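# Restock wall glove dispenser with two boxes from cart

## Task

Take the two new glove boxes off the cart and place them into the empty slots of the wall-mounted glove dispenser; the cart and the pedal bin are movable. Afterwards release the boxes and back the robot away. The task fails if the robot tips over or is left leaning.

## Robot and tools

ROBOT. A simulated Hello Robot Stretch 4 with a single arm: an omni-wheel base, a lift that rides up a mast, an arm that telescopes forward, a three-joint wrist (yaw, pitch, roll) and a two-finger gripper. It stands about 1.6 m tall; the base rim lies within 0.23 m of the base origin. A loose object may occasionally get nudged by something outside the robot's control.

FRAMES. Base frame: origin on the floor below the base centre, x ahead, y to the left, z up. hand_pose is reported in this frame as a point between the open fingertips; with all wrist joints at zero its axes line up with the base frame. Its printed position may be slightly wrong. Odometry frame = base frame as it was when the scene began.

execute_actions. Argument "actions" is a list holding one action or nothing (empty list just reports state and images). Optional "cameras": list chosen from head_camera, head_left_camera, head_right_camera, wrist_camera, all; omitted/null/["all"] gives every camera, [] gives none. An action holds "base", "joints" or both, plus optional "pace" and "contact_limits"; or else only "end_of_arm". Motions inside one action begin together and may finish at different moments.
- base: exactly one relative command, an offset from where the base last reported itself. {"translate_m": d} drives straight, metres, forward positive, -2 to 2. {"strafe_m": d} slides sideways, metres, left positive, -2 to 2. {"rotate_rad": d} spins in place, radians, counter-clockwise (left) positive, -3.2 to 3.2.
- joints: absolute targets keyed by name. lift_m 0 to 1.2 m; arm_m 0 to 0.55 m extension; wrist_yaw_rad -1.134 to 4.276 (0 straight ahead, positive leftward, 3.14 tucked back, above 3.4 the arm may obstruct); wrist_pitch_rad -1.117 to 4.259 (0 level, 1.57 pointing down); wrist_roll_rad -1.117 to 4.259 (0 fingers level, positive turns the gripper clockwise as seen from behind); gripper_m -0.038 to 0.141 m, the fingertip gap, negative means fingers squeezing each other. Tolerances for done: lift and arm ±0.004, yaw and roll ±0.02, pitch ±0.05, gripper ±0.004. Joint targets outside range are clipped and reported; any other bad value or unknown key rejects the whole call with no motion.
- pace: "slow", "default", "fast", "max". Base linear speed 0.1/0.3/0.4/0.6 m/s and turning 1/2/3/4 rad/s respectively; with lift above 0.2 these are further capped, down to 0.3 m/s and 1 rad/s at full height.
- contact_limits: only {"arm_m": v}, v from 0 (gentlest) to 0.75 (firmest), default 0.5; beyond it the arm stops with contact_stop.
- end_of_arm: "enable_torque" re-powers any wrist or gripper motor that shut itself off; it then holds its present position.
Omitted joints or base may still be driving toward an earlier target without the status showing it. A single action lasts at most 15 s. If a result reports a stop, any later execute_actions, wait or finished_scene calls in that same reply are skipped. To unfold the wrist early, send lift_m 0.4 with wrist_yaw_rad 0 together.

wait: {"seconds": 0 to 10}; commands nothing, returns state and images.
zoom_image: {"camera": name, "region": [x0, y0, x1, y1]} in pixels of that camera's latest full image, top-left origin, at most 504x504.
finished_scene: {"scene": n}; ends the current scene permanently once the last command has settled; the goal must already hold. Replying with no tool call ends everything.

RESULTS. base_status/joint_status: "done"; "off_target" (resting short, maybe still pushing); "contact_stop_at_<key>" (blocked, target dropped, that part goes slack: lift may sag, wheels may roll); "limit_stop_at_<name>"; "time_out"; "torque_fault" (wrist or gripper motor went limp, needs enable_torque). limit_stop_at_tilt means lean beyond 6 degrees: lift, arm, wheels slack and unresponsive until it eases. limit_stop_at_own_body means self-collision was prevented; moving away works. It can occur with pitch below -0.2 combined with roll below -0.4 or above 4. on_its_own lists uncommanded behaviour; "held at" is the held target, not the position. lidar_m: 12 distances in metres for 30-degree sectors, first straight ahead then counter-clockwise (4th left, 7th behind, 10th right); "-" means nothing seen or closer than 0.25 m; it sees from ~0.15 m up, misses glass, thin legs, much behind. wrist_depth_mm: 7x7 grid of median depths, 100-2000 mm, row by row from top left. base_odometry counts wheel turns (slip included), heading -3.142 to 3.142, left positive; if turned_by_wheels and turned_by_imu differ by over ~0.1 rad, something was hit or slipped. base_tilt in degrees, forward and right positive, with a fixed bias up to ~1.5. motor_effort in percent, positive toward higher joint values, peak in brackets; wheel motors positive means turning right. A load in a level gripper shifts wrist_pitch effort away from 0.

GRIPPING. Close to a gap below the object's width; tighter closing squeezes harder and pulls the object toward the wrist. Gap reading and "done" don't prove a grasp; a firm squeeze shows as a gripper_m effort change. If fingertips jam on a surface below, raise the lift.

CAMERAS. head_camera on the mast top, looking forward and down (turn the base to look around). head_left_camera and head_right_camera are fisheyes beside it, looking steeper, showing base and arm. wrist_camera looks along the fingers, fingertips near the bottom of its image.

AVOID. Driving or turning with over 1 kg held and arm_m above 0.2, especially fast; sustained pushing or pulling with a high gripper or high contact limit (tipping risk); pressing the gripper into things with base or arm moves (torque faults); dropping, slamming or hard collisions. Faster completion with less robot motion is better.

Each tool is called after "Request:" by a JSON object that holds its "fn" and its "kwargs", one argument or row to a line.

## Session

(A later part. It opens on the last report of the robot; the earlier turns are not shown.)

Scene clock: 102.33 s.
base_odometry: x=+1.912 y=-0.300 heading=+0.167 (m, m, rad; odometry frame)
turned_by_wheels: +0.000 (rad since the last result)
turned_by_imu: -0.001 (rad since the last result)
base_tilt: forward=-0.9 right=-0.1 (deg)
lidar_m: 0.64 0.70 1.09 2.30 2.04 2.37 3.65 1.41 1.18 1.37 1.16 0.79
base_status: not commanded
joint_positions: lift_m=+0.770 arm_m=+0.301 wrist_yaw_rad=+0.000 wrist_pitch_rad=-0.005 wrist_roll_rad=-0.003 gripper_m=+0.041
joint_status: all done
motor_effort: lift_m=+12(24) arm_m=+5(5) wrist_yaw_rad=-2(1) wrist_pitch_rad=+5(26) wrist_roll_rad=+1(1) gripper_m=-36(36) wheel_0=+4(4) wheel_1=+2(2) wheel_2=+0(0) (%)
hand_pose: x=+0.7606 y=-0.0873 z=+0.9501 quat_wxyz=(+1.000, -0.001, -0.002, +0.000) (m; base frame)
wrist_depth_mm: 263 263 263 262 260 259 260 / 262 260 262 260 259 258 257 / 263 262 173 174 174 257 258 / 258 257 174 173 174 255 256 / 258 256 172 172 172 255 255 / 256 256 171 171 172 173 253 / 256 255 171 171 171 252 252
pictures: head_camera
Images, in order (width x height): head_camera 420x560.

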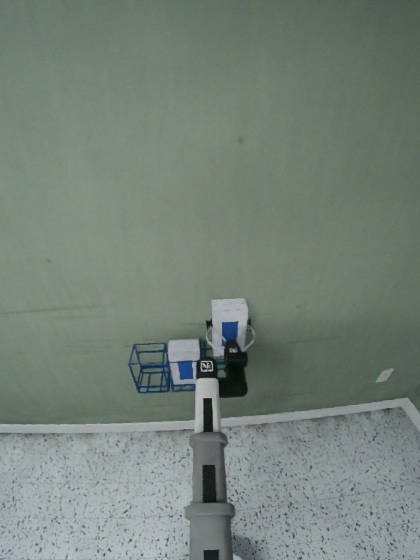

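Request:
{"fn": "execute_actions", "kwargs": {
  "actions": [
    {"joints":{"lift_m":0.8},"pace":"slow"}
  ],
  "cameras": []
}}

Request:
{"fn": "execute_actions", "kwargs": {
  "actions": [
    {"base":{"strafe_m":0.014},"pace":"slow"}
  ],
  "cameras": []
}}

Request:
{"fn": "execute_actions", "kwargs": {
  "actions": [
    {"joints":{"lift_m":0.765},"pace":"slow"}
  ],
  "cameras": []
}}

Scene clock: 105.63 s.
base_odometry: x=+1.912 y=-0.300 heading=+0.167 (m, m, rad; odometry frame)
turned_by_wheels: +0.000 (rad since the last result)
turned_by_imu: -0.001 (rad since the last result)
base_tilt: forward=-0.9 right=+0.0 (deg)
lidar_m: 0.66 0.69 1.08 2.31 2.05 2.36 3.64 1.44 1.13 1.37 1.16 0.80
base_status: not commanded
joint_positions: lift_m=+0.799 arm_m=+0.301 wrist_yaw_rad=+0.000 wrist_pitch_rad=+0.005 wrist_roll_rad=-0.002 gripper_m=+0.041
joint_status: all done
on_its_own: wrist_pitch_rad is at rest, and its effort (-25) is outside its rest range (-23 to +23)
motor_effort: lift_m=+25(31) arm_m=+5(4) wrist_yaw_rad=-1(1) wrist_pitch_rad=-25(26) wrist_roll_rad=+1(2) gripper_m=-32(33) wheel_0=+4(4) wheel_1=+2(2) wheel_2=+0(0) (%)
hand_pose: x=+0.7606 y=-0.0873 z=+0.9762 quat_wxyz=(+1.000, -0.001, +0.003, +0.000) (m; base frame)
wrist_depth_mm: 259 258 258 258 257 258 256 / 260 258 258 257 258 257 256 / 257 257 173 172 173 255 255 / 258 257 171 172 173 255 255 / 258 257 171 172 172 254 255 / 258 257 171 171 171 172 254 / 257 255 171 170 171 254 255
pictures: none
No camera images: the call's "cameras" was empty. Leave "cameras" out to get every camera's image.

Scene clock: 106.60 s.
base_odometry: x=+1.910 y=-0.287 heading=+0.167 (m, m, rad; odometry frame)
turned_by_wheels: +0.000 (rad since the last result)
turned_by_imu: -0.001 (rad since the last result)
base_tilt: forward=-0.8 right=+0.0 (deg)
lidar_m: 0.64 0.70 1.07 2.29 2.02 2.35 3.67 1.46 1.20 1.38 1.13 0.79
base_status: done
joint_positions: lift_m=+0.799 arm_m=+0.301 wrist_yaw_rad=+0.000 wrist_pitch_rad=+0.005 wrist_roll_rad=-0.002 gripper_m=+0.041
joint_status: not commanded
on_its_own: wrist_pitch_rad is at rest, and its effort (-24) is outside its rest range (-23 to +23)
motor_effort: lift_m=+25(25) arm_m=+5(5) wrist_yaw_rad=+0(2) wrist_pitch_rad=-24(24) wrist_roll_rad=+1(2) gripper_m=-33(36) wheel_0=-3(2) wheel_1=+3(6) wheel_2=+0(1) (%)
hand_pose: x=+0.7606 y=-0.0874 z=+0.9762 quat_wxyz=(+1.000, -0.001, +0.003, +0.000) (m; base frame)
wrist_depth_mm: 258 258 258 257 258 256 257 / 258 257 258 257 256 256 256 / 257 257 173 172 172 256 256 / 257 257 172 172 172 257 254 / 256 257 172 172 171 255 253 / 256 256 171 171 171 172 253 / 256 255 171 171 171 253 254
pictures: none
No camera images: the call's "cameras" was empty. Leave "cameras" out to get every camera's image.

Scene clock: 107.73 s.
base_odometry: x=+1.910 y=-0.287 heading=+0.167 (m, m, rad; odometry frame)
turned_by_wheels: +0.000 (rad since the last result)
turned_by_imu: +0.000 (rad since the last result)
base_tilt: forward=-0.9 right=+0.0 (deg)
lidar_m: 0.63 0.70 1.07 2.28 2.04 2.41 3.67 1.45 1.18 1.39 1.16 0.80
base_status: not commanded
joint_positions: lift_m=+0.766 arm_m=+0.301 wrist_yaw_rad=+0.001 wrist_pitch_rad=-0.010 wrist_roll_rad=-0.004 gripper_m=+0.041
joint_status: all done
motor_effort: lift_m=+11(20) arm_m=+5(5) wrist_yaw_rad=-4(4) wrist_pitch_rad=+16(27) wrist_roll_rad=+5(5) gripper_m=-33(33) wheel_0=-3(3) wheel_1=+3(3) wheel_2=+0(0) (%)
hand_pose: x=+0.7607 y=-0.0871 z=+0.9466 quat_wxyz=(+1.000, -0.002, -0.005, +0.001) (m; base frame)
wrist_depth_mm: 264 263 264 263 262 262 260 / 262 262 260 260 258 259 258 / 259 259 175 175 176 257 257 / 258 258 173 174 175 255 254 / 257 257 172 172 173 254 255 / 255 255 171 171 172 172 254 / 254 253 170 170 170 251 252
pictures: none
No camera images: the call's "cameras" was empty. Leave "cameras" out to get every camera's image.

Request:
{"fn": "execute_actions", "kwargs": {
  "actions": [
    {"joints":{"lift_m":0.8},"pace":"slow"}
  ],
  "cameras": []
}}

Request:
{"fn": "execute_actions", "kwargs": {
  "actions": [
    {"base":{"strafe_m":0.012},"pace":"slow"}
  ],
  "cameras": []
}}

Request:
{"fn": "execute_actions", "kwargs": {
  "actions": [
    {"joints":{"lift_m":0.765},"pace":"slow"}
  ],
  "cameras": ["head_camera"]
}}

Request:
{"fn": "zoom_image", "kwargs": {
  "camera": "head_camera",
  "region": [130,290,290,410]
}}

Scene clock: 111.17 s.
base_odometry: x=+1.910 y=-0.287 heading=+0.167 (m, m, rad; odometry frame)
turned_by_wheels: +0.000 (rad since the last result)
turned_by_imu: -0.001 (rad since the last result)
base_tilt: forward=-0.8 right=+0.0 (deg)
lidar_m: 0.65 0.68 1.05 2.29 2.05 2.38 3.66 1.45 1.16 1.38 1.15 0.82
base_status: not commanded
joint_positions: lift_m=+0.799 arm_m=+0.301 wrist_yaw_rad=+0.001 wrist_pitch_rad=+0.005 wrist_roll_rad=-0.002 gripper_m=+0.041
joint_status: all done
motor_effort: lift_m=+25(24) arm_m=+5(4) wrist_yaw_rad=-2(3) wrist_pitch_rad=-23(28) wrist_roll_rad=+1(5) gripper_m=-37(36) wheel_0=-3(3) wheel_1=+3(3) wheel_2=+0(0) (%)
hand_pose: x=+0.7606 y=-0.0873 z=+0.9762 quat_wxyz=(+1.000, -0.001, +0.003, +0.000) (m; base frame)
wrist_depth_mm: 259 258 258 258 257 258 256 / 260 259 258 257 257 256 256 / 257 257 172 173 173 255 256 / 257 258 172 172 172 256 255 / 257 256 171 171 172 253 255 / 256 256 171 170 171 172 253 / 255 254 171 171 172 253 254
pictures: none
No camera images: the call's "cameras" was empty. Leave "cameras" out to get every camera's image.

Scene clock: 112.10 s.
base_odometry: x=+1.908 y=-0.275 heading=+0.167 (m, m, rad; odometry frame)
turned_by_wheels: +0.000 (rad since the last result)
turned_by_imu: +0.000 (rad since the last result)
base_tilt: forward=-0.9 right=+0.0 (deg)
lidar_m: 0.66 0.68 1.08 2.29 2.04 2.38 3.67 1.47 1.19 1.39 1.17 0.79
base_status: done
joint_positions: lift_m=+0.799 arm_m=+0.301 wrist_yaw_rad=+0.000 wrist_pitch_rad=+0.005 wrist_roll_rad=-0.002 gripper_m=+0.041
joint_status: not commanded
on_its_own: wrist_pitch_rad is at rest, and its effort (-25) is outside its rest range (-23 to +23)
motor_effort: lift_m=+25(25) arm_m=+4(5) wrist_yaw_rad=-1(2) wrist_pitch_rad=-25(25) wrist_roll_rad=+1(2) gripper_m=-34(35) wheel_0=-5(5) wheel_1=+5(7) wheel_2=+0(1) (%)
hand_pose: x=+0.7606 y=-0.0874 z=+0.9762 quat_wxyz=(+1.000, -0.001, +0.003, +0.000) (m; base frame)
wrist_depth_mm: 257 258 258 258 257 256 256 / 258 257 256 255 256 257 257 / 259 256 172 172 172 255 256 / 257 257 172 172 172 254 254 / 255 256 171 171 172 254 254 / 256 255 171 171 171 172 253 / 256 255 171 171 171 253 253
pictures: none
No camera images: the call's "cameras" was empty. Leave "cameras" out to get every camera's image.

Scene clock: 113.23 s.
base_odometry: x=+1.908 y=-0.275 heading=+0.167 (m, m, rad; odometry frame)
turned_by_wheels: +0.000 (rad since the last result)
turned_by_imu: +0.000 (rad since the last result)
base_tilt: forward=-0.8 right=+0.0 (deg)
lidar_m: 0.65 0.68 1.05 2.26 2.03 2.35 3.66 1.48 1.19 1.40 1.13 0.80
base_status: not commanded
joint_positions: lift_m=+0.765 arm_m=+0.301 wrist_yaw_rad=+0.000 wrist_pitch_rad=+0.005 wrist_roll_rad=-0.002 gripper_m=+0.041
joint_status: all done
on_its_own: wrist_pitch_rad is at rest, and its effort (-26) is outside its rest range (-23 to +23)
motor_effort: lift_m=+16(22) arm_m=+5(5) wrist_yaw_rad=+0(1) wrist_pitch_rad=-26(26) wrist_roll_rad=+2(1) gripper_m=-37(35) wheel_0=-5(5) wheel_1=+5(5) wheel_2=+0(0) (%)
hand_pose: x=+0.7606 y=-0.0874 z=+0.9418 quat_wxyz=(+1.000, -0.001, +0.003, +0.000) (m; base frame)
wrist_depth_mm: 258 259 257 258 257 257 255 / 258 256 257 256 257 255 256 / 258 256 172 172 173 256 254 / 257 257 171 172 172 254 255 / 256 256 172 171 172 254 254 / 255 256 171 171 171 172 254 / 254 254 170 171 172 253 253
pictures: head_camera
Images, in order (width x height): head_camera 420x560.

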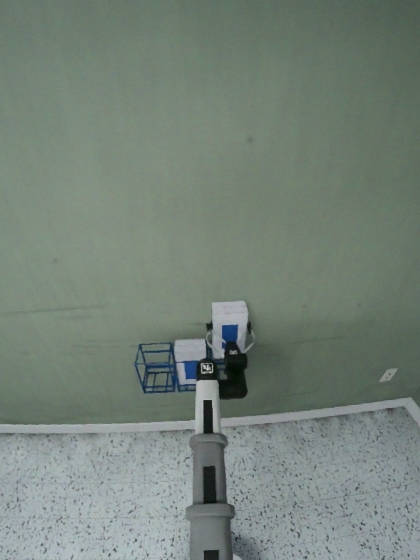

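Region (130, 290, 290, 410) of head_camera's 420x560 image, scaled by 3.150, with more detail than that image has; it fills the top 378 rows of this view, and the rest is white.

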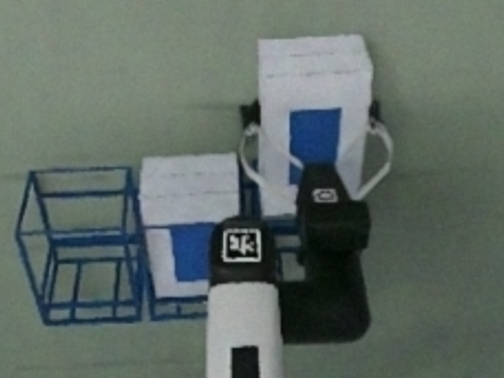

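In. Lower in steps; level wrist body may hit the cage front, so check.

Request:
{"fn": "execute_actions", "kwargs": {
  "actions": [
    {"joints":{"lift_m":0.70},"pace":"slow"}
  ],
  "cameras": ["head_camera"]
}}

Scene clock: 115.63 s.
base_odometry: x=+1.908 y=-0.275 heading=+0.167 (m, m, rad; odometry frame)
turned_by_wheels: +0.000 (rad since the last result)
turned_by_imu: -0.001 (rad since the last result)
base_tilt: forward=-0.8 right=+0.0 (deg)
lidar_m: 0.66 0.68 1.07 2.28 2.02 2.33 3.67 1.48 1.20 1.37 1.15 0.81
base_status: not commanded
joint_positions: lift_m=+0.700 arm_m=+0.301 wrist_yaw_rad=+0.000 wrist_pitch_rad=+0.005 wrist_roll_rad=-0.002 gripper_m=+0.041
joint_status: all done
on_its_own: wrist_pitch_rad is at rest, and its effort (-25) is outside its rest range (-23 to +23)
motor_effort: lift_m=+17(17) arm_m=+5(5) wrist_yaw_rad=-1(1) wrist_pitch_rad=-25(24) wrist_roll_rad=+2(1) gripper_m=-36(36) wheel_0=-5(5) wheel_1=+5(5) wheel_2=+0(0) (%)
hand_pose: x=+0.7606 y=-0.0874 z=+0.8768 quat_wxyz=(+1.000, -0.001, +0.003, +0.000) (m; base frame)
wrist_depth_mm: 258 259 257 257 258 257 256 / 259 257 257 256 256 256 255 / 257 256 173 173 173 254 255 / 257 257 171 171 172 255 254 / 255 256 171 172 172 254 255 / 256 256 172 171 171 172 254 / 206 182 170 171 171 253 253
pictures: head_camera
Images, in order (width x height): head_camera 420x560.

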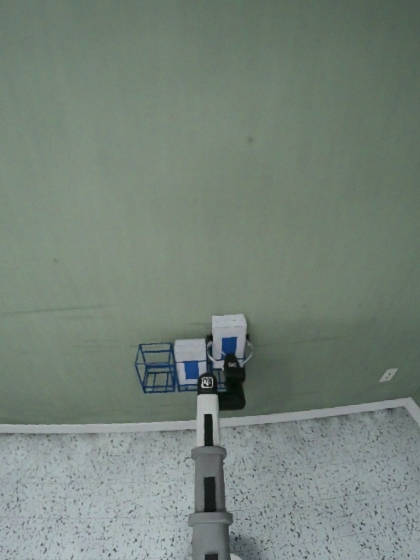

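Request:
{"fn": "execute_actions", "kwargs": {
  "actions": [
    {"joints":{"lift_m":0.675},"pace":"slow"}
  ],
  "cameras": []
}}

Request:
{"fn": "execute_actions", "kwargs": {
  "actions": [
    {"joints":{"gripper_m":0.141}}
  ],
  "cameras": []
}}

Request:
{"fn": "execute_actions", "kwargs": {
  "actions": [
    {"joints":{"arm_m":0},"base":{"translate_m":-0.45}}
  ],
  "cameras": ["head_camera","wrist_camera"]
}}

Scene clock: 118.87 s.
base_odometry: x=+1.908 y=-0.275 heading=+0.167 (m, m, rad; odometry frame)
turned_by_wheels: +0.000 (rad since the last result)
turned_by_imu: -0.001 (rad since the last result)
base_tilt: forward=-0.8 right=+0.0 (deg)
lidar_m: 0.66 0.68 1.05 2.28 2.04 2.35 3.65 1.51 1.17 1.38 1.14 0.82
base_status: not commanded
joint_positions: lift_m=+0.675 arm_m=+0.301 wrist_yaw_rad=+0.000 wrist_pitch_rad=+0.005 wrist_roll_rad=-0.002 gripper_m=+0.041
joint_status: all done
on_its_own: wrist_pitch_rad is at rest, and its effort (-24) is outside its rest range (-23 to +23)
motor_effort: lift_m=+16(21) arm_m=+5(4) wrist_yaw_rad=-1(0) wrist_pitch_rad=-24(25) wrist_roll_rad=+2(2) gripper_m=-35(36) wheel_0=-5(5) wheel_1=+5(5) wheel_2=+0(0) (%)
hand_pose: x=+0.7606 y=-0.0874 z=+0.8518 quat_wxyz=(+1.000, -0.001, +0.003, +0.000) (m; base frame)
wrist_depth_mm: 257 258 257 257 257 256 255 / 258 257 257 258 257 255 256 / 257 256 172 172 172 255 254 / 257 256 172 172 172 255 254 / 256 256 172 171 172 255 255 / 220 220 171 171 171 172 254 / 169 169 170 171 172 253 253
pictures: none
No camera images: the call's "cameras" was empty. Leave "cameras" out to get every camera's image.

Scene clock: 120.87 s.
base_odometry: x=+1.908 y=-0.275 heading=+0.167 (m, m, rad; odometry frame)
turned_by_wheels: +0.000 (rad since the last result)
turned_by_imu: -0.001 (rad since the last result)
base_tilt: forward=-0.8 right=-0.1 (deg)
lidar_m: 0.65 0.69 1.07 2.27 2.04 2.35 3.67 1.48 1.18 1.38 1.15 0.80
base_status: not commanded
joint_positions: lift_m=+0.675 arm_m=+0.301 wrist_yaw_rad=-0.001 wrist_pitch_rad=-0.001 wrist_roll_rad=-0.002 gripper_m=+0.141
joint_status: all done
motor_effort: lift_m=+16(16) arm_m=+5(5) wrist_yaw_rad=+2(9) wrist_pitch_rad=-8(27) wrist_roll_rad=+0(2) gripper_m=+2(36) wheel_0=-3(5) wheel_1=+5(5) wheel_2=+0(0) (%)
hand_pose: x=+0.7605 y=-0.0876 z=+0.8537 quat_wxyz=(+1.000, -0.001, -0.001, +0.000) (m; base frame)
wrist_depth_mm: 259 259 258 259 257 258 259 / 260 259 259 257 258 256 257 / 258 258 257 258 257 256 255 / 258 257 256 256 255 256 255 / 255 256 256 256 255 255 254 / 256 213 199 253 254 205 252 / 169 169 164 141 163 253 253
pictures: none
No camera images: the call's "cameras" was empty. Leave "cameras" out to get every camera's image.

Scene clock: 123.87 s.
base_odometry: x=+1.464 y=-0.350 heading=+0.167 (m, m, rad; odometry frame)
turned_by_wheels: +0.000 (rad since the last result)
turned_by_imu: -0.001 (rad since the last result)
base_tilt: forward=-0.9 right=+0.0 (deg)
lidar_m: 1.10 1.25 1.67 2.29 1.82 2.34 3.12 2.11 1.04 1.02 1.47 1.25
base_status: done
joint_positions: lift_m=+0.675 arm_m=+0.002 wrist_yaw_rad=+0.000 wrist_pitch_rad=-0.001 wrist_roll_rad=-0.002 gripper_m=+0.141
joint_status: all done
motor_effort: lift_m=+16(16) arm_m=-5(4) wrist_yaw_rad=+0(2) wrist_pitch_rad=-7(8) wrist_roll_rad=+0(0) gripper_m=+2(1) wheel_0=-3(4) wheel_1=-2(8) wheel_2=+0(11) (%)
hand_pose: x=+0.4610 y=-0.0874 z=+0.8536 quat_wxyz=(+1.000, -0.001, +0.000, +0.000) (m; base frame)
wrist_depth_mm: 1060 1042 1060 1042 1008 1025 1025 / 1025 1025 1008 1008 1008 1042 1025 / 1042 1025 1042 1025 1008 1008 1008 / 1008 1025 1008 1008 1025 1008 1008 / 1025 1025 1008 917 1008 1008 1025 / 991 991 219 917 1008 209 1008 / 1025 991 1025 141 991 1008 991
pictures: head_camera, wrist_camera
Images, in order (width x height): head_camera 420x560, wrist_camera 616x392.

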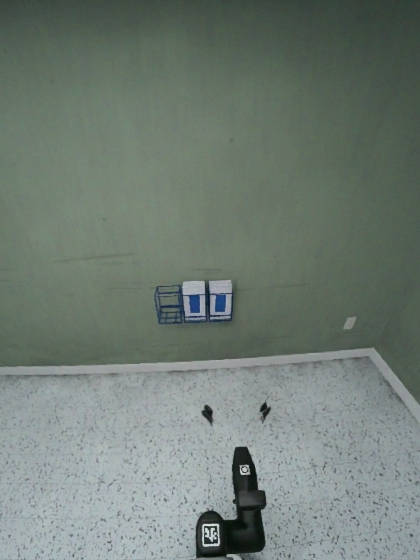

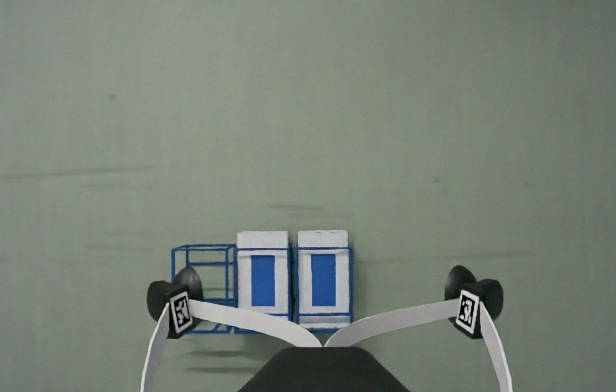

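Request:
{"fn": "execute_actions", "kwargs": {
  "actions": [
    {"base":{"rotate_rad":-1.795},"joints":{"lift_m":0.635}}
  ],
  "cameras": []
}}

Request:
{"fn": "execute_actions", "kwargs": {
  "actions": [
    {"base":{"strafe_m":-0.164}}
  ],
  "cameras": []
}}

Request:
{"fn": "execute_actions", "kwargs": {
  "actions": [
    {"base":{"translate_m":0.477},"joints":{"arm_m":0.1}}
  ],
  "cameras": ["wrist_camera"]
}}

Scene clock: 129.60 s.
base_odometry: x=+1.464 y=-0.350 heading=-1.628 (m, m, rad; odometry frame)
turned_by_wheels: -1.794 (rad since the last result)
turned_by_imu: -1.773 (rad since the last result)
base_tilt: forward=-0.9 right=+0.0 (deg)
lidar_m: 1.03 1.40 1.41 1.09 1.09 1.42 2.31 1.82 1.99 3.07 2.75 1.14
base_status: done
joint_positions: lift_m=+0.635 arm_m=+0.002 wrist_yaw_rad=+0.000 wrist_pitch_rad=-0.001 wrist_roll_rad=-0.002 gripper_m=+0.141
joint_status: all done
motor_effort: lift_m=+14(16) arm_m=-4(5) wrist_yaw_rad=+0(0) wrist_pitch_rad=-6(8) wrist_roll_rad=+0(1) gripper_m=+2(1) wheel_0=+4(5) wheel_1=+3(8) wheel_2=+1(9) (%)
hand_pose: x=+0.4610 y=-0.0874 z=+0.8138 quat_wxyz=(+1.000, -0.001, +0.000, +0.000) (m; base frame)
wrist_depth_mm: 1118 1205 1229 1308 1397 1430 1537 / 1138 1138 1205 1308 1397 1430 1537 / 1118 1160 1205 1308 1366 1430 1499 / 1118 1160 1229 1308 1336 1430 1499 / 1098 1160 1205 1182 1025 1430 1537 / 1098 1138 218 1205 904 211 1464 / 1118 1160 1205 141 1060 1430 1537
pictures: none
No camera images: the call's "cameras" was empty. Leave "cameras" out to get every camera's image.

Scene clock: 131.40 s.
base_odometry: x=+1.300 y=-0.340 heading=-1.628 (m, m, rad; odometry frame)
turned_by_wheels: +0.000 (rad since the last result)
turned_by_imu: +0.000 (rad since the last result)
base_tilt: forward=-0.9 right=+0.0 (deg)
lidar_m: 1.03 1.45 1.58 1.27 1.26 1.61 2.26 1.73 1.92 2.91 2.84 1.67
base_status: done
joint_positions: lift_m=+0.635 arm_m=+0.002 wrist_yaw_rad=+0.000 wrist_pitch_rad=-0.001 wrist_roll_rad=-0.002 gripper_m=+0.141
joint_status: not commanded
motor_effort: lift_m=+14(15) arm_m=-4(5) wrist_yaw_rad=-1(1) wrist_pitch_rad=-7(6) wrist_roll_rad=-1(2) gripper_m=-2(0) wheel_0=+3(9) wheel_1=-1(9) wheel_2=+0(1) (%)
hand_pose: x=+0.4610 y=-0.0874 z=+0.8138 quat_wxyz=(+1.000, -0.001, +0.000, +0.000) (m; base frame)
wrist_depth_mm: 1182 1205 1281 1366 1430 1499 1537 / 1160 1205 1255 1308 1464 1464 1576 / 1160 1229 1308 1336 1397 1464 1576 / 1138 1182 1255 1336 1397 1499 1576 / 1160 1182 1205 1025 1397 1464 1537 / 1138 1160 218 1308 1336 211 1499 / 1118 1205 1138 141 1397 1464 1499
pictures: none
No camera images: the call's "cameras" was empty. Leave "cameras" out to get every camera's image.

Scene clock: 134.47 s.
base_odometry: x=+1.273 y=-0.816 heading=-1.627 (m, m, rad; odometry frame)
turned_by_wheels: +0.000 (rad since the last result)
turned_by_imu: -0.002 (rad since the last result)
base_tilt: forward=-0.9 right=+0.0 (deg)
lidar_m: 0.54 0.58 1.16 1.46 1.43 1.74 2.73 2.16 2.47 2.82 1.99 0.66
base_status: done
joint_positions: lift_m=+0.635 arm_m=+0.099 wrist_yaw_rad=+0.000 wrist_pitch_rad=-0.001 wrist_roll_rad=-0.002 gripper_m=+0.141
joint_status: all done
motor_effort: lift_m=+15(15) arm_m=+4(6) wrist_yaw_rad=-1(0) wrist_pitch_rad=-6(8) wrist_roll_rad=+0(1) gripper_m=+3(0) wheel_0=+3(6) wheel_1=+3(9) wheel_2=-2(10) (%)
hand_pose: x=+0.5586 y=-0.0874 z=+0.8137 quat_wxyz=(+1.000, -0.001, +0.000, +0.000) (m; base frame)
wrist_depth_mm: 654 676 723 750 798 842 904 / 654 676 707 750 778 831 878 / 647 676 707 750 788 831 891 / 640 676 707 462 768 842 866 / 640 668 707 455 778 820 866 / 640 580 218 452 449 211 866 / 433 469 469 141 329 332 854
pictures: wrist_camera
Images, in order (width x height): wrist_camera 616x392.

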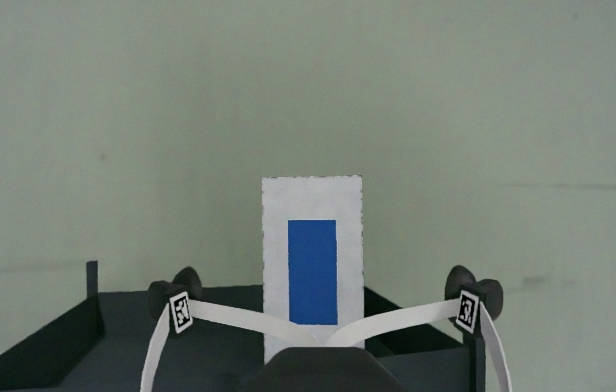

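Request:
{"fn": "execute_actions", "kwargs": {
  "actions": [
    {"joints":{"arm_m":0.36},"base":{"strafe_m":0.004}}
  ],
  "cameras": ["wrist_camera"]
}}

Request:
{"fn": "execute_actions", "kwargs": {
  "actions": [
    {"joints":{"gripper_m":0.04}}
  ],
  "cameras": []
}}

Request:
{"fn": "execute_actions", "kwargs": {
  "actions": [
    {"joints":{"lift_m":0.9}}
  ],
  "cameras": ["wrist_camera"]
}}

Scene clock: 138.50 s.
base_odometry: x=+1.277 y=-0.817 heading=-1.627 (m, m, rad; odometry frame)
turned_by_wheels: +0.000 (rad since the last result)
turned_by_imu: -0.002 (rad since the last result)
base_tilt: forward=-0.8 right=+0.0 (deg)
lidar_m: 0.57 0.59 1.18 1.47 1.38 1.73 2.73 2.18 2.47 2.83 2.01 0.70
base_status: done
joint_positions: lift_m=+0.635 arm_m=+0.359 wrist_yaw_rad=+0.000 wrist_pitch_rad=-0.001 wrist_roll_rad=-0.002 gripper_m=+0.141
joint_status: all done
motor_effort: lift_m=+15(16) arm_m=+5(4) wrist_yaw_rad=+0(1) wrist_pitch_rad=-6(7) wrist_roll_rad=+0(0) gripper_m=+4(2) wheel_0=+3(9) wheel_1=-3(7) wheel_2=+0(2) (%)
hand_pose: x=+0.8186 y=-0.0874 z=+0.8137 quat_wxyz=(+1.000, -0.001, +0.000, +0.000) (m; base frame)
wrist_depth_mm: 421 442 462 488 517 539 580 / 421 439 462 484 512 549 569 / 418 436 202 197 195 549 564 / 418 439 200 195 191 530 569 / 418 433 199 195 191 535 564 / 410 424 198 193 190 210 559 / 332 349 198 141 189 525 554
pictures: wrist_camera
Images, in order (width x height): wrist_camera 616x392.

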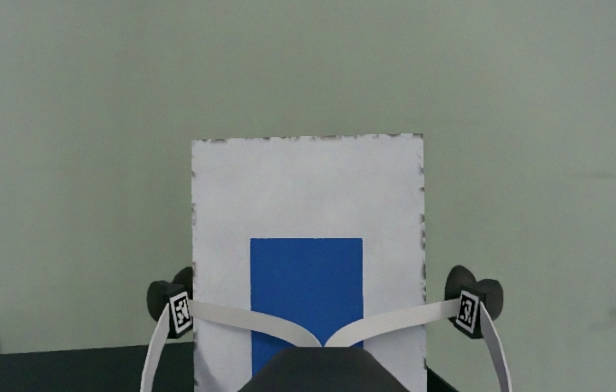

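Scene clock: 140.50 s.
base_odometry: x=+1.277 y=-0.817 heading=-1.627 (m, m, rad; odometry frame)
turned_by_wheels: +0.000 (rad since the last result)
turned_by_imu: -0.001 (rad since the last result)
base_tilt: forward=-0.8 right=+0.0 (deg)
lidar_m: 0.56 0.56 1.16 1.49 1.39 1.72 2.73 2.16 2.48 2.82 2.03 0.66
base_status: not commanded
joint_positions: lift_m=+0.635 arm_m=+0.359 wrist_yaw_rad=+0.003 wrist_pitch_rad=-0.003 wrist_roll_rad=-0.002 gripper_m=+0.041
joint_status: all done
motor_effort: lift_m=+15(16) arm_m=+4(5) wrist_yaw_rad=-8(9) wrist_pitch_rad=-1(7) wrist_roll_rad=+1(0) gripper_m=-36(37) wheel_0=+3(3) wheel_1=-3(3) wheel_2=+0(0) (%)
hand_pose: x=+0.8189 y=-0.0866 z=+0.8143 quat_wxyz=(+1.000, -0.001, -0.002, +0.001) (m; base frame)
wrist_depth_mm: 418 442 459 488 521 544 580 / 421 439 459 488 508 544 564 / 418 442 176 172 169 535 569 / 418 436 177 173 170 539 559 / 415 433 179 175 172 525 559 / 413 427 180 178 174 176 554 / 334 345 183 177 175 521 554
pictures: none
No camera images: the call's "cameras" was empty. Leave "cameras" out to get every camera's image.

Scene clock: 142.67 s.
base_odometry: x=+1.277 y=-0.817 heading=-1.627 (m, m, rad; odometry frame)
turned_by_wheels: +0.000 (rad since the last result)
turned_by_imu: -0.001 (rad since the last result)
base_tilt: forward=-0.9 right=+0.0 (deg)
lidar_m: 0.57 0.57 1.19 1.48 1.38 1.72 2.73 2.15 2.46 2.82 1.98 0.66
base_status: not commanded
joint_positions: lift_m=+0.900 arm_m=+0.359 wrist_yaw_rad=+0.000 wrist_pitch_rad=+0.005 wrist_roll_rad=-0.002 gripper_m=+0.041
joint_status: all done
motor_effort: lift_m=+24(28) arm_m=+4(4) wrist_yaw_rad=-1(8) wrist_pitch_rad=-23(30) wrist_roll_rad=+1(1) gripper_m=-33(38) wheel_0=+3(3) wheel_1=-3(3) wheel_2=+0(0) (%)
hand_pose: x=+0.8187 y=-0.0873 z=+1.0763 quat_wxyz=(+1.000, -0.001, +0.002, +0.000) (m; base frame)
wrist_depth_mm: 418 439 459 480 517 539 574 / 415 436 459 484 508 539 564 / 418 439 185 180 177 530 564 / 415 433 181 179 175 535 564 / 413 433 181 178 175 525 564 / 418 427 181 177 174 176 559 / 410 427 181 175 172 525 554
pictures: wrist_camera
Images, in order (width x height): wrist_camera 616x392.

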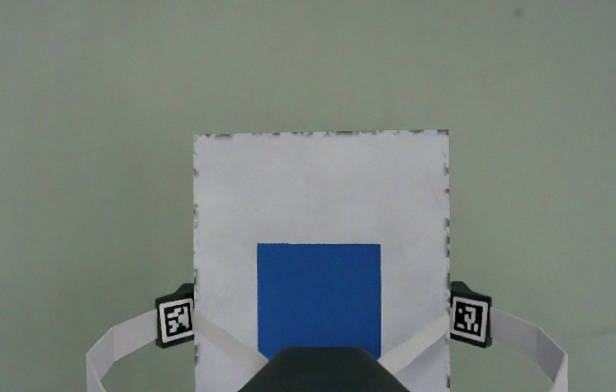

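Request:
{"fn": "execute_actions", "kwargs": {
  "actions": [
    {"joints":{"arm_m":0},"base":{"translate_m":-0.45}}
  ],
  "cameras": []
}}

Request:
{"fn": "execute_actions", "kwargs": {
  "actions": [
    {"base":{"rotate_rad":1.794},"pace":"slow","joints":{"wrist_yaw_rad":0.07,"lift_m":0.84}}
  ],
  "cameras": []
}}

Request:
{"fn": "execute_actions", "kwargs": {
  "actions": [
    {"base":{"strafe_m":0.271}}
  ],
  "cameras": []
}}

Request:
{"fn": "execute_actions", "kwargs": {
  "actions": [
    {"base":{"translate_m":0.611},"joints":{"arm_m":0.24}}
  ],
  "cameras": ["head_camera"]
}}

Request:
{"fn": "zoom_image", "kwargs": {
  "camera": "head_camera",
  "region": [160,290,320,410]
}}

Scene clock: 149.87 s.
base_odometry: x=+1.303 y=-0.367 heading=-1.628 (m, m, rad; odometry frame)
turned_by_wheels: -0.001 (rad since the last result)
turned_by_imu: -0.002 (rad since the last result)
base_tilt: forward=-0.8 right=+0.0 (deg)
lidar_m: 0.38 1.44 1.56 1.28 1.27 1.59 2.30 1.76 1.96 2.91 2.79 0.40
base_status: done
joint_positions: lift_m=+0.900 arm_m=+0.002 wrist_yaw_rad=+0.000 wrist_pitch_rad=+0.005 wrist_roll_rad=-0.002 gripper_m=+0.041
joint_status: all done
motor_effort: lift_m=+25(24) arm_m=-4(6) wrist_yaw_rad=+0(2) wrist_pitch_rad=-21(25) wrist_roll_rad=-1(0) gripper_m=-36(38) wheel_0=-3(10) wheel_1=-4(9) wheel_2=+0(11) (%)
hand_pose: x=+0.4609 y=-0.0875 z=+1.0762 quat_wxyz=(+1.000, -0.001, +0.003, +0.000) (m; base frame)
wrist_depth_mm: 1138 1160 1255 1308 1336 1464 1576 / 1118 1182 1205 1308 1366 1397 1537 / 1138 1205 184 180 177 1430 1537 / 1138 1182 182 178 174 1430 1464 / 1118 1118 181 178 174 1430 1499 / 1098 1160 181 178 174 176 1537 / 1118 1138 181 176 173 1397 1537
pictures: none
No camera images: the call's "cameras" was empty. Leave "cameras" out to get every camera's image.

Scene clock: 152.93 s.
base_odometry: x=+1.303 y=-0.367 heading=+0.165 (m, m, rad; odometry frame)
turned_by_wheels: +1.793 (rad since the last result)
turned_by_imu: +1.768 (rad since the last result)
base_tilt: forward=-0.8 right=+0.0 (deg)
lidar_m: 0.37 1.40 1.92 2.09 1.76 2.30 2.96 2.11 1.05 0.99 1.47 0.42
base_status: done
joint_positions: lift_m=+0.840 arm_m=+0.002 wrist_yaw_rad=+0.070 wrist_pitch_rad=+0.005 wrist_roll_rad=-0.002 gripper_m=+0.041
joint_status: all done
motor_effort: lift_m=+17(23) arm_m=-5(4) wrist_yaw_rad=-1(10) wrist_pitch_rad=-23(25) wrist_roll_rad=+0(1) gripper_m=-36(36) wheel_0=-4(6) wheel_1=-5(7) wheel_2=-4(7) (%)
hand_pose: x=+0.4663 y=-0.0670 z=+1.0169 quat_wxyz=(+0.999, -0.001, +0.002, +0.035) (m; base frame)
wrist_depth_mm: 1281 1229 1205 1182 1182 1160 1160 / 1255 1229 1205 1182 1138 1160 1098 / 1281 1229 185 180 176 1160 1098 / 1255 1229 182 179 175 1118 1078 / 1229 1205 181 178 174 1098 1138 / 1229 1205 181 177 174 176 1118 / 1255 1182 181 175 172 1118 1118
pictures: none
No camera images: the call's "cameras" was empty. Leave "cameras" out to get every camera's image.

Scene clock: 155.17 s.
base_odometry: x=+1.258 y=-0.100 heading=+0.165 (m, m, rad; odometry frame)
turned_by_wheels: +0.000 (rad since the last result)
turned_by_imu: -0.002 (rad since the last result)
base_tilt: forward=-0.9 right=+0.0 (deg)
lidar_m: 0.39 1.42 1.91 2.00 1.50 1.95 2.96 2.52 1.36 1.30 1.73 0.41
base_status: done
joint_positions: lift_m=+0.840 arm_m=+0.002 wrist_yaw_rad=+0.070 wrist_pitch_rad=+0.005 wrist_roll_rad=-0.002 gripper_m=+0.041
joint_status: not commanded
motor_effort: lift_m=+17(16) arm_m=-4(4) wrist_yaw_rad=-1(3) wrist_pitch_rad=-23(25) wrist_roll_rad=+0(0) gripper_m=-33(36) wheel_0=-2(12) wheel_1=+1(10) wheel_2=+0(4) (%)
hand_pose: x=+0.4663 y=-0.0670 z=+1.0169 quat_wxyz=(+0.999, -0.001, +0.002, +0.035) (m; base frame)
wrist_depth_mm: 1229 1229 1182 1138 1138 1118 1118 / 1229 1229 1205 1160 1160 1138 1138 / 1229 1182 183 180 177 1118 1098 / 1229 1229 182 179 175 1098 1098 / 1255 1205 182 178 174 1118 1098 / 1229 1182 181 178 174 176 1138 / 1229 1205 181 176 172 1118 1098
pictures: none
No camera images: the call's "cameras" was empty. Leave "cameras" out to get every camera's image.

Scene clock: 158.70 s.
base_odometry: x=+1.861 y=+0.001 heading=+0.166 (m, m, rad; odometry frame)
turned_by_wheels: +0.000 (rad since the last result)
turned_by_imu: -0.002 (rad since the last result)
base_tilt: forward=-0.9 right=+0.0 (deg)
lidar_m: 0.62 0.78 1.02 2.00 1.81 1.98 3.63 2.51 1.43 1.67 1.13 0.68
base_status: done
joint_positions: lift_m=+0.840 arm_m=+0.239 wrist_yaw_rad=+0.070 wrist_pitch_rad=+0.005 wrist_roll_rad=-0.002 gripper_m=+0.041
joint_status: all done
on_its_own: wrist_pitch_rad is at rest, and its effort (-24) is outside its rest range (-23 to +23)
motor_effort: lift_m=+17(17) arm_m=+4(4) wrist_yaw_rad=-1(1) wrist_pitch_rad=-24(24) wrist_roll_rad=-1(0) gripper_m=-38(33) wheel_0=+3(8) wheel_1=+3(9) wheel_2=-2(12) (%)
hand_pose: x=+0.7040 y=-0.0670 z=+1.0169 quat_wxyz=(+0.999, -0.001, +0.002, +0.035) (m; base frame)
wrist_depth_mm: 325 319 312 307 300 297 290 / 322 317 309 304 300 297 291 / 319 315 184 180 176 294 290 / 322 317 182 178 176 293 291 / 320 317 181 178 175 293 289 / 320 317 181 177 174 176 289 / 320 314 181 175 172 290 287
pictures: head_camera
Images, in order (width x height): head_camera 420x560.

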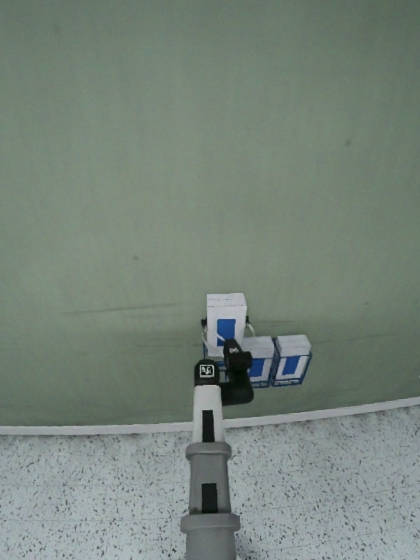

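Region (160, 290, 320, 410) of head_camera's 420x560 image, scaled by 3.150, with more detail than that image has; it fills the top 378 rows of this view, and the rest is white.

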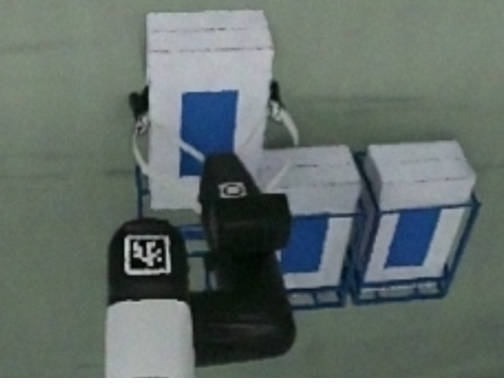

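Request:
{"fn": "execute_actions", "kwargs": {
  "actions": [
    {"joints":{"arm_m":0.282,"lift_m":0.81},"pace":"slow","contact_limits":{"arm_m":0.2}}
  ],
  "cameras": []
}}

Request:
{"fn": "execute_actions", "kwargs": {
  "actions": [
    {"joints":{"lift_m":0.765},"pace":"slow"}
  ],
  "cameras": ["head_camera"]
}}

Request:
{"fn": "zoom_image", "kwargs": {
  "camera": "head_camera",
  "region": [160,290,320,410]
}}

Scene clock: 163.60 s.
base_odometry: x=+1.861 y=+0.001 heading=+0.166 (m, m, rad; odometry frame)
turned_by_wheels: +0.000 (rad since the last result)
turned_by_imu: -0.002 (rad since the last result)
base_tilt: forward=-0.8 right=+0.0 (deg)
lidar_m: 0.66 0.77 1.05 2.00 1.83 1.99 3.64 2.48 1.43 1.66 1.13 0.70
base_status: not commanded
joint_positions: lift_m=+0.810 arm_m=+0.281 wrist_yaw_rad=+0.070 wrist_pitch_rad=+0.005 wrist_roll_rad=-0.002 gripper_m=+0.041
joint_status: all done
on_its_own: wrist_pitch_rad is at rest, and its effort (-24) is outside its rest range (-23 to +23)
motor_effort: lift_m=+16(17) arm_m=+5(6) wrist_yaw_rad=-1(1) wrist_pitch_rad=-24(23) wrist_roll_rad=+0(1) gripper_m=-35(37) wheel_0=+3(3) wheel_1=+3(3) wheel_2=-2(2) (%)
contact_limits: arm_m 0.2
hand_pose: x=+0.7460 y=-0.0670 z=+0.9869 quat_wxyz=(+0.999, -0.001, +0.003, +0.035) (m; base frame)
wrist_depth_mm: 279 274 268 263 257 254 251 / 279 273 268 264 258 253 249 / 279 272 184 180 176 253 249 / 278 273 182 179 174 252 250 / 277 271 182 178 175 251 249 / 276 270 181 177 175 176 248 / 274 268 180 175 172 250 247
pictures: none
No camera images: the call's "cameras" was empty. Leave "cameras" out to get every camera's image.

Scene clock: 164.83 s.
base_odometry: x=+1.861 y=+0.001 heading=+0.166 (m, m, rad; odometry frame)
turned_by_wheels: +0.000 (rad since the last result)
turned_by_imu: +0.000 (rad since the last result)
base_tilt: forward=-0.8 right=+0.0 (deg)
lidar_m: 0.67 0.76 1.05 2.00 1.79 1.99 3.68 2.52 1.42 1.67 1.12 0.68
base_status: not commanded
joint_positions: lift_m=+0.766 arm_m=+0.281 wrist_yaw_rad=+0.071 wrist_pitch_rad=-0.007 wrist_roll_rad=-0.003 gripper_m=+0.041
joint_status: all done
motor_effort: lift_m=+12(17) arm_m=+5(5) wrist_yaw_rad=-4(5) wrist_pitch_rad=+12(23) wrist_roll_rad=+4(5) gripper_m=-37(37) wheel_0=+3(3) wheel_1=+3(3) wheel_2=-2(2) (%)
hand_pose: x=+0.7461 y=-0.0666 z=+0.9459 quat_wxyz=(+0.999, -0.001, -0.004, +0.036) (m; base frame)
wrist_depth_mm: 283 278 273 267 262 258 253 / 281 277 271 265 260 254 252 / 281 276 186 182 178 254 251 / 279 276 183 180 176 253 249 / 277 273 183 179 175 253 249 / 276 270 181 177 175 174 246 / 273 266 179 175 172 248 245
pictures: head_camera
Images, in order (width x height): head_camera 420x560.

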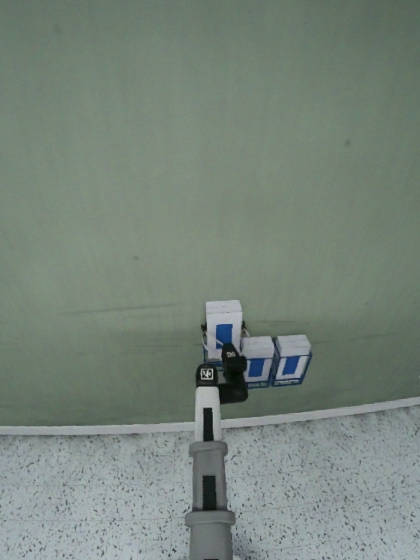

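Region (160, 290, 320, 410) of head_camera's 420x560 image, scaled by 3.150, with more detail than that image has; it fills the top 378 rows of this view, and the rest is white.

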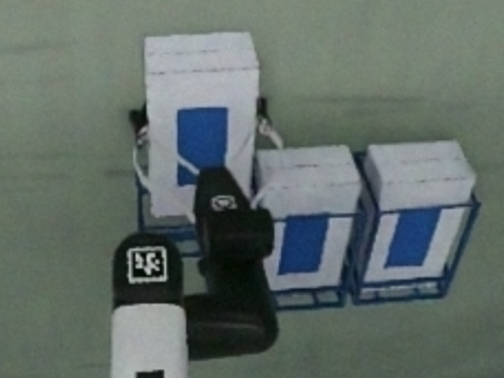

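Right-side catch again; move left.

Request:
{"fn": "execute_actions", "kwargs": {
  "actions": [
    {"joints":{"lift_m":0.8},"pace":"slow"}
  ],
  "cameras": []
}}

Request:
{"fn": "execute_actions", "kwargs": {
  "actions": [
    {"base":{"strafe_m":0.011},"pace":"slow"}
  ],
  "cameras": []
}}

Request:
{"fn": "execute_actions", "kwargs": {
  "actions": [
    {"joints":{"lift_m":0.765},"pace":"slow"}
  ],
  "cameras": []
}}

Scene clock: 167.63 s.
base_odometry: x=+1.861 y=+0.001 heading=+0.166 (m, m, rad; odometry frame)
turned_by_wheels: +0.000 (rad since the last result)
turned_by_imu: -0.001 (rad since the last result)
base_tilt: forward=-0.8 right=+0.0 (deg)
lidar_m: 0.64 0.78 1.05 2.00 1.83 1.97 3.64 2.51 1.42 1.66 1.15 0.69
base_status: not commanded
joint_positions: lift_m=+0.799 arm_m=+0.281 wrist_yaw_rad=+0.070 wrist_pitch_rad=+0.005 wrist_roll_rad=-0.002 gripper_m=+0.041
joint_status: all done
motor_effort: lift_m=+25(29) arm_m=+5(5) wrist_yaw_rad=-1(5) wrist_pitch_rad=-23(26) wrist_roll_rad=+2(2) gripper_m=-35(36) wheel_0=+3(3) wheel_1=+3(3) wheel_2=-2(2) (%)
hand_pose: x=+0.7460 y=-0.0669 z=+0.9763 quat_wxyz=(+0.999, -0.001, +0.002, +0.035) (m; base frame)
wrist_depth_mm: 278 274 267 263 259 255 250 / 279 274 268 262 258 254 250 / 278 271 184 180 176 253 249 / 278 272 182 179 175 253 251 / 277 271 182 178 175 252 249 / 276 271 180 177 174 177 249 / 276 268 180 175 172 251 245
pictures: none
No camera images: the call's "cameras" was empty. Leave "cameras" out to get every camera's image.

Scene clock: 168.53 s.
base_odometry: x=+1.859 y=+0.011 heading=+0.165 (m, m, rad; odometry frame)
turned_by_wheels: +0.000 (rad since the last result)
turned_by_imu: -0.001 (rad since the last result)
base_tilt: forward=-0.8 right=+0.0 (deg)
lidar_m: 0.65 0.75 1.04 1.99 1.81 1.95 3.66 2.54 1.46 1.69 1.14 0.69
base_status: done
joint_positions: lift_m=+0.799 arm_m=+0.281 wrist_yaw_rad=+0.070 wrist_pitch_rad=+0.005 wrist_roll_rad=-0.002 gripper_m=+0.041
joint_status: not commanded
on_its_own: wrist_pitch_rad is at rest, and its effort (-24) is outside its rest range (-23 to +23)
motor_effort: lift_m=+25(25) arm_m=+5(5) wrist_yaw_rad=+0(2) wrist_pitch_rad=-24(22) wrist_roll_rad=+1(1) gripper_m=-30(35) wheel_0=-5(9) wheel_1=+4(8) wheel_2=+0(2) (%)
hand_pose: x=+0.7460 y=-0.0670 z=+0.9763 quat_wxyz=(+0.999, -0.001, +0.002, +0.035) (m; base frame)
wrist_depth_mm: 278 272 267 263 258 254 250 / 278 273 267 263 259 253 250 / 277 273 184 181 176 252 249 / 277 272 182 179 175 252 249 / 276 272 182 178 175 252 247 / 278 271 181 177 174 175 249 / 274 268 181 176 171 250 246
pictures: none
No camera images: the call's "cameras" was empty. Leave "cameras" out to get every camera's image.

Scene clock: 169.67 s.
base_odometry: x=+1.859 y=+0.011 heading=+0.165 (m, m, rad; odometry frame)
turned_by_wheels: +0.000 (rad since the last result)
turned_by_imu: +0.000 (rad since the last result)
base_tilt: forward=-0.8 right=+0.0 (deg)
lidar_m: 0.64 0.77 1.04 2.00 1.81 1.96 3.65 2.53 1.43 1.68 1.10 0.69
base_status: not commanded
joint_positions: lift_m=+0.765 arm_m=+0.281 wrist_yaw_rad=+0.070 wrist_pitch_rad=+0.005 wrist_roll_rad=-0.002 gripper_m=+0.041
joint_status: all done
motor_effort: lift_m=+16(24) arm_m=+5(5) wrist_yaw_rad=+0(1) wrist_pitch_rad=-22(24) wrist_roll_rad=+1(2) gripper_m=-32(34) wheel_0=-5(5) wheel_1=+3(3) wheel_2=+0(0) (%)
hand_pose: x=+0.7460 y=-0.0670 z=+0.9419 quat_wxyz=(+0.999, -0.001, +0.002, +0.035) (m; base frame)
wrist_depth_mm: 278 272 268 263 258 252 250 / 277 272 267 262 258 254 250 / 277 272 184 180 177 252 250 / 277 271 182 178 175 252 251 / 277 271 181 178 174 250 248 / 276 271 180 178 174 176 248 / 274 267 181 176 172 251 245
pictures: none
No camera images: the call's "cameras" was empty. Leave "cameras" out to get every camera's image.

Through.

Request:
{"fn": "execute_actions", "kwargs": {
  "actions": [
    {"joints":{"lift_m":0.68},"pace":"slow"}
  ],
  "cameras": ["head_camera"]
}}

Request:
{"fn": "execute_actions", "kwargs": {
  "actions": [
    {"joints":{"gripper_m":0.141}}
  ],
  "cameras": []
}}

Request:
{"fn": "execute_actions", "kwargs": {
  "actions": [
    {"joints":{"arm_m":0},"base":{"translate_m":-0.4}}
  ],
  "cameras": ["head_camera","wrist_camera"]
}}

Scene clock: 172.80 s.
base_odometry: x=+1.859 y=+0.011 heading=+0.165 (m, m, rad; odometry frame)
turned_by_wheels: +0.000 (rad since the last result)
turned_by_imu: -0.001 (rad since the last result)
base_tilt: forward=-0.8 right=+0.0 (deg)
lidar_m: 0.66 0.79 1.04 2.00 1.80 1.94 3.65 2.52 1.44 1.68 1.12 0.70
base_status: not commanded
joint_positions: lift_m=+0.680 arm_m=+0.281 wrist_yaw_rad=+0.070 wrist_pitch_rad=+0.005 wrist_roll_rad=-0.002 gripper_m=+0.041
joint_status: all done
motor_effort: lift_m=+16(15) arm_m=+5(5) wrist_yaw_rad=-1(1) wrist_pitch_rad=-23(24) wrist_roll_rad=+2(0) gripper_m=-36(39) wheel_0=-5(5) wheel_1=+4(4) wheel_2=+0(0) (%)
hand_pose: x=+0.7460 y=-0.0670 z=+0.8569 quat_wxyz=(+0.999, -0.001, +0.003, +0.035) (m; base frame)
wrist_depth_mm: 279 272 267 264 257 254 250 / 278 273 267 262 258 254 249 / 277 272 183 180 176 253 250 / 278 271 182 179 175 252 248 / 276 271 182 178 175 252 247 / 274 270 181 177 174 177 225 / 276 270 180 175 172 186 141
pictures: head_camera
Images, in order (width x height): head_camera 420x560.

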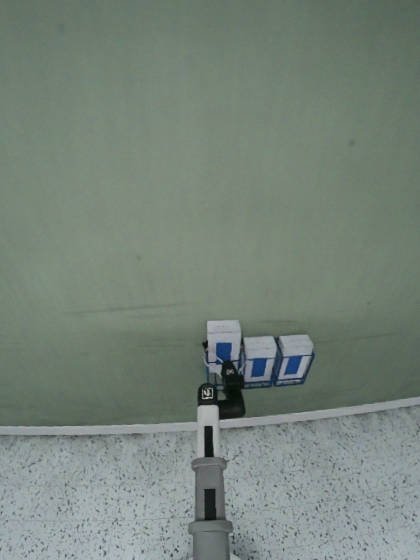

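Scene clock: 174.80 s.
base_odometry: x=+1.859 y=+0.011 heading=+0.165 (m, m, rad; odometry frame)
turned_by_wheels: +0.000 (rad since the last result)
turned_by_imu: -0.001 (rad since the last result)
base_tilt: forward=-0.9 right=+0.0 (deg)
lidar_m: 0.63 0.77 1.04 1.99 1.81 1.96 3.66 2.52 1.45 1.68 1.12 0.69
base_status: not commanded
joint_positions: lift_m=+0.680 arm_m=+0.281 wrist_yaw_rad=+0.070 wrist_pitch_rad=+0.000 wrist_roll_rad=-0.002 gripper_m=+0.141
joint_status: all done
motor_effort: lift_m=+17(16) arm_m=+4(4) wrist_yaw_rad=+0(2) wrist_pitch_rad=-9(26) wrist_roll_rad=+0(0) gripper_m=-2(38) wheel_0=-5(5) wheel_1=+3(4) wheel_2=+0(0) (%)
hand_pose: x=+0.7460 y=-0.0671 z=+0.8585 quat_wxyz=(+0.999, -0.001, +0.000, +0.035) (m; base frame)
wrist_depth_mm: 281 273 270 265 260 255 252 / 282 272 271 264 259 255 252 / 278 273 270 264 258 254 251 / 276 273 268 262 257 254 250 / 274 271 265 262 256 251 249 / 274 271 208 258 255 204 247 / 273 268 180 141 172 194 167
pictures: none
No camera images: the call's "cameras" was empty. Leave "cameras" out to get every camera's image.

Scene clock: 177.60 s.
base_odometry: x=+1.465 y=-0.055 heading=+0.165 (m, m, rad; odometry frame)
turned_by_wheels: +0.000 (rad since the last result)
turned_by_imu: +0.000 (rad since the last result)
base_tilt: forward=-0.9 right=+0.0 (deg)
lidar_m: 1.04 1.17 1.60 2.01 1.56 1.94 3.15 2.53 1.37 1.31 1.70 1.08
base_status: done
joint_positions: lift_m=+0.680 arm_m=+0.002 wrist_yaw_rad=+0.070 wrist_pitch_rad=-0.001 wrist_roll_rad=-0.002 gripper_m=+0.141
joint_status: all done
motor_effort: lift_m=+16(16) arm_m=-5(4) wrist_yaw_rad=+0(1) wrist_pitch_rad=-8(8) wrist_roll_rad=+0(1) gripper_m=+2(2) wheel_0=-3(9) wheel_1=-3(9) wheel_2=+1(11) (%)
hand_pose: x=+0.4664 y=-0.0670 z=+0.8586 quat_wxyz=(+0.999, -0.001, +0.000, +0.035) (m; base frame)
wrist_depth_mm: 1025 1025 976 960 946 904 904 / 1008 991 960 946 946 917 904 / 1025 991 960 946 931 917 891 / 1008 1008 960 946 946 917 904 / 1008 991 946 946 866 842 904 / 1008 991 218 866 831 211 904 / 976 976 991 141 917 917 904
pictures: head_camera, wrist_camera
Images, in order (width x height): head_camera 420x560, wrist_camera 616x392.

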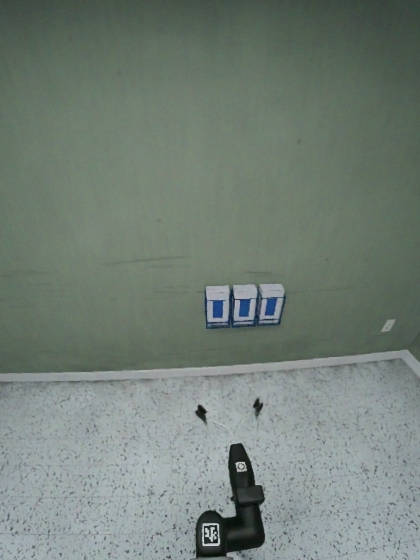

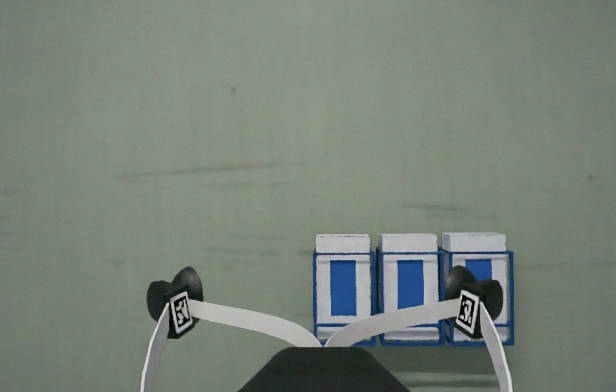

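Request:
{"fn": "finished_scene", "kwargs": {
  "scene": 2
}}

The scene is finished: the task was done.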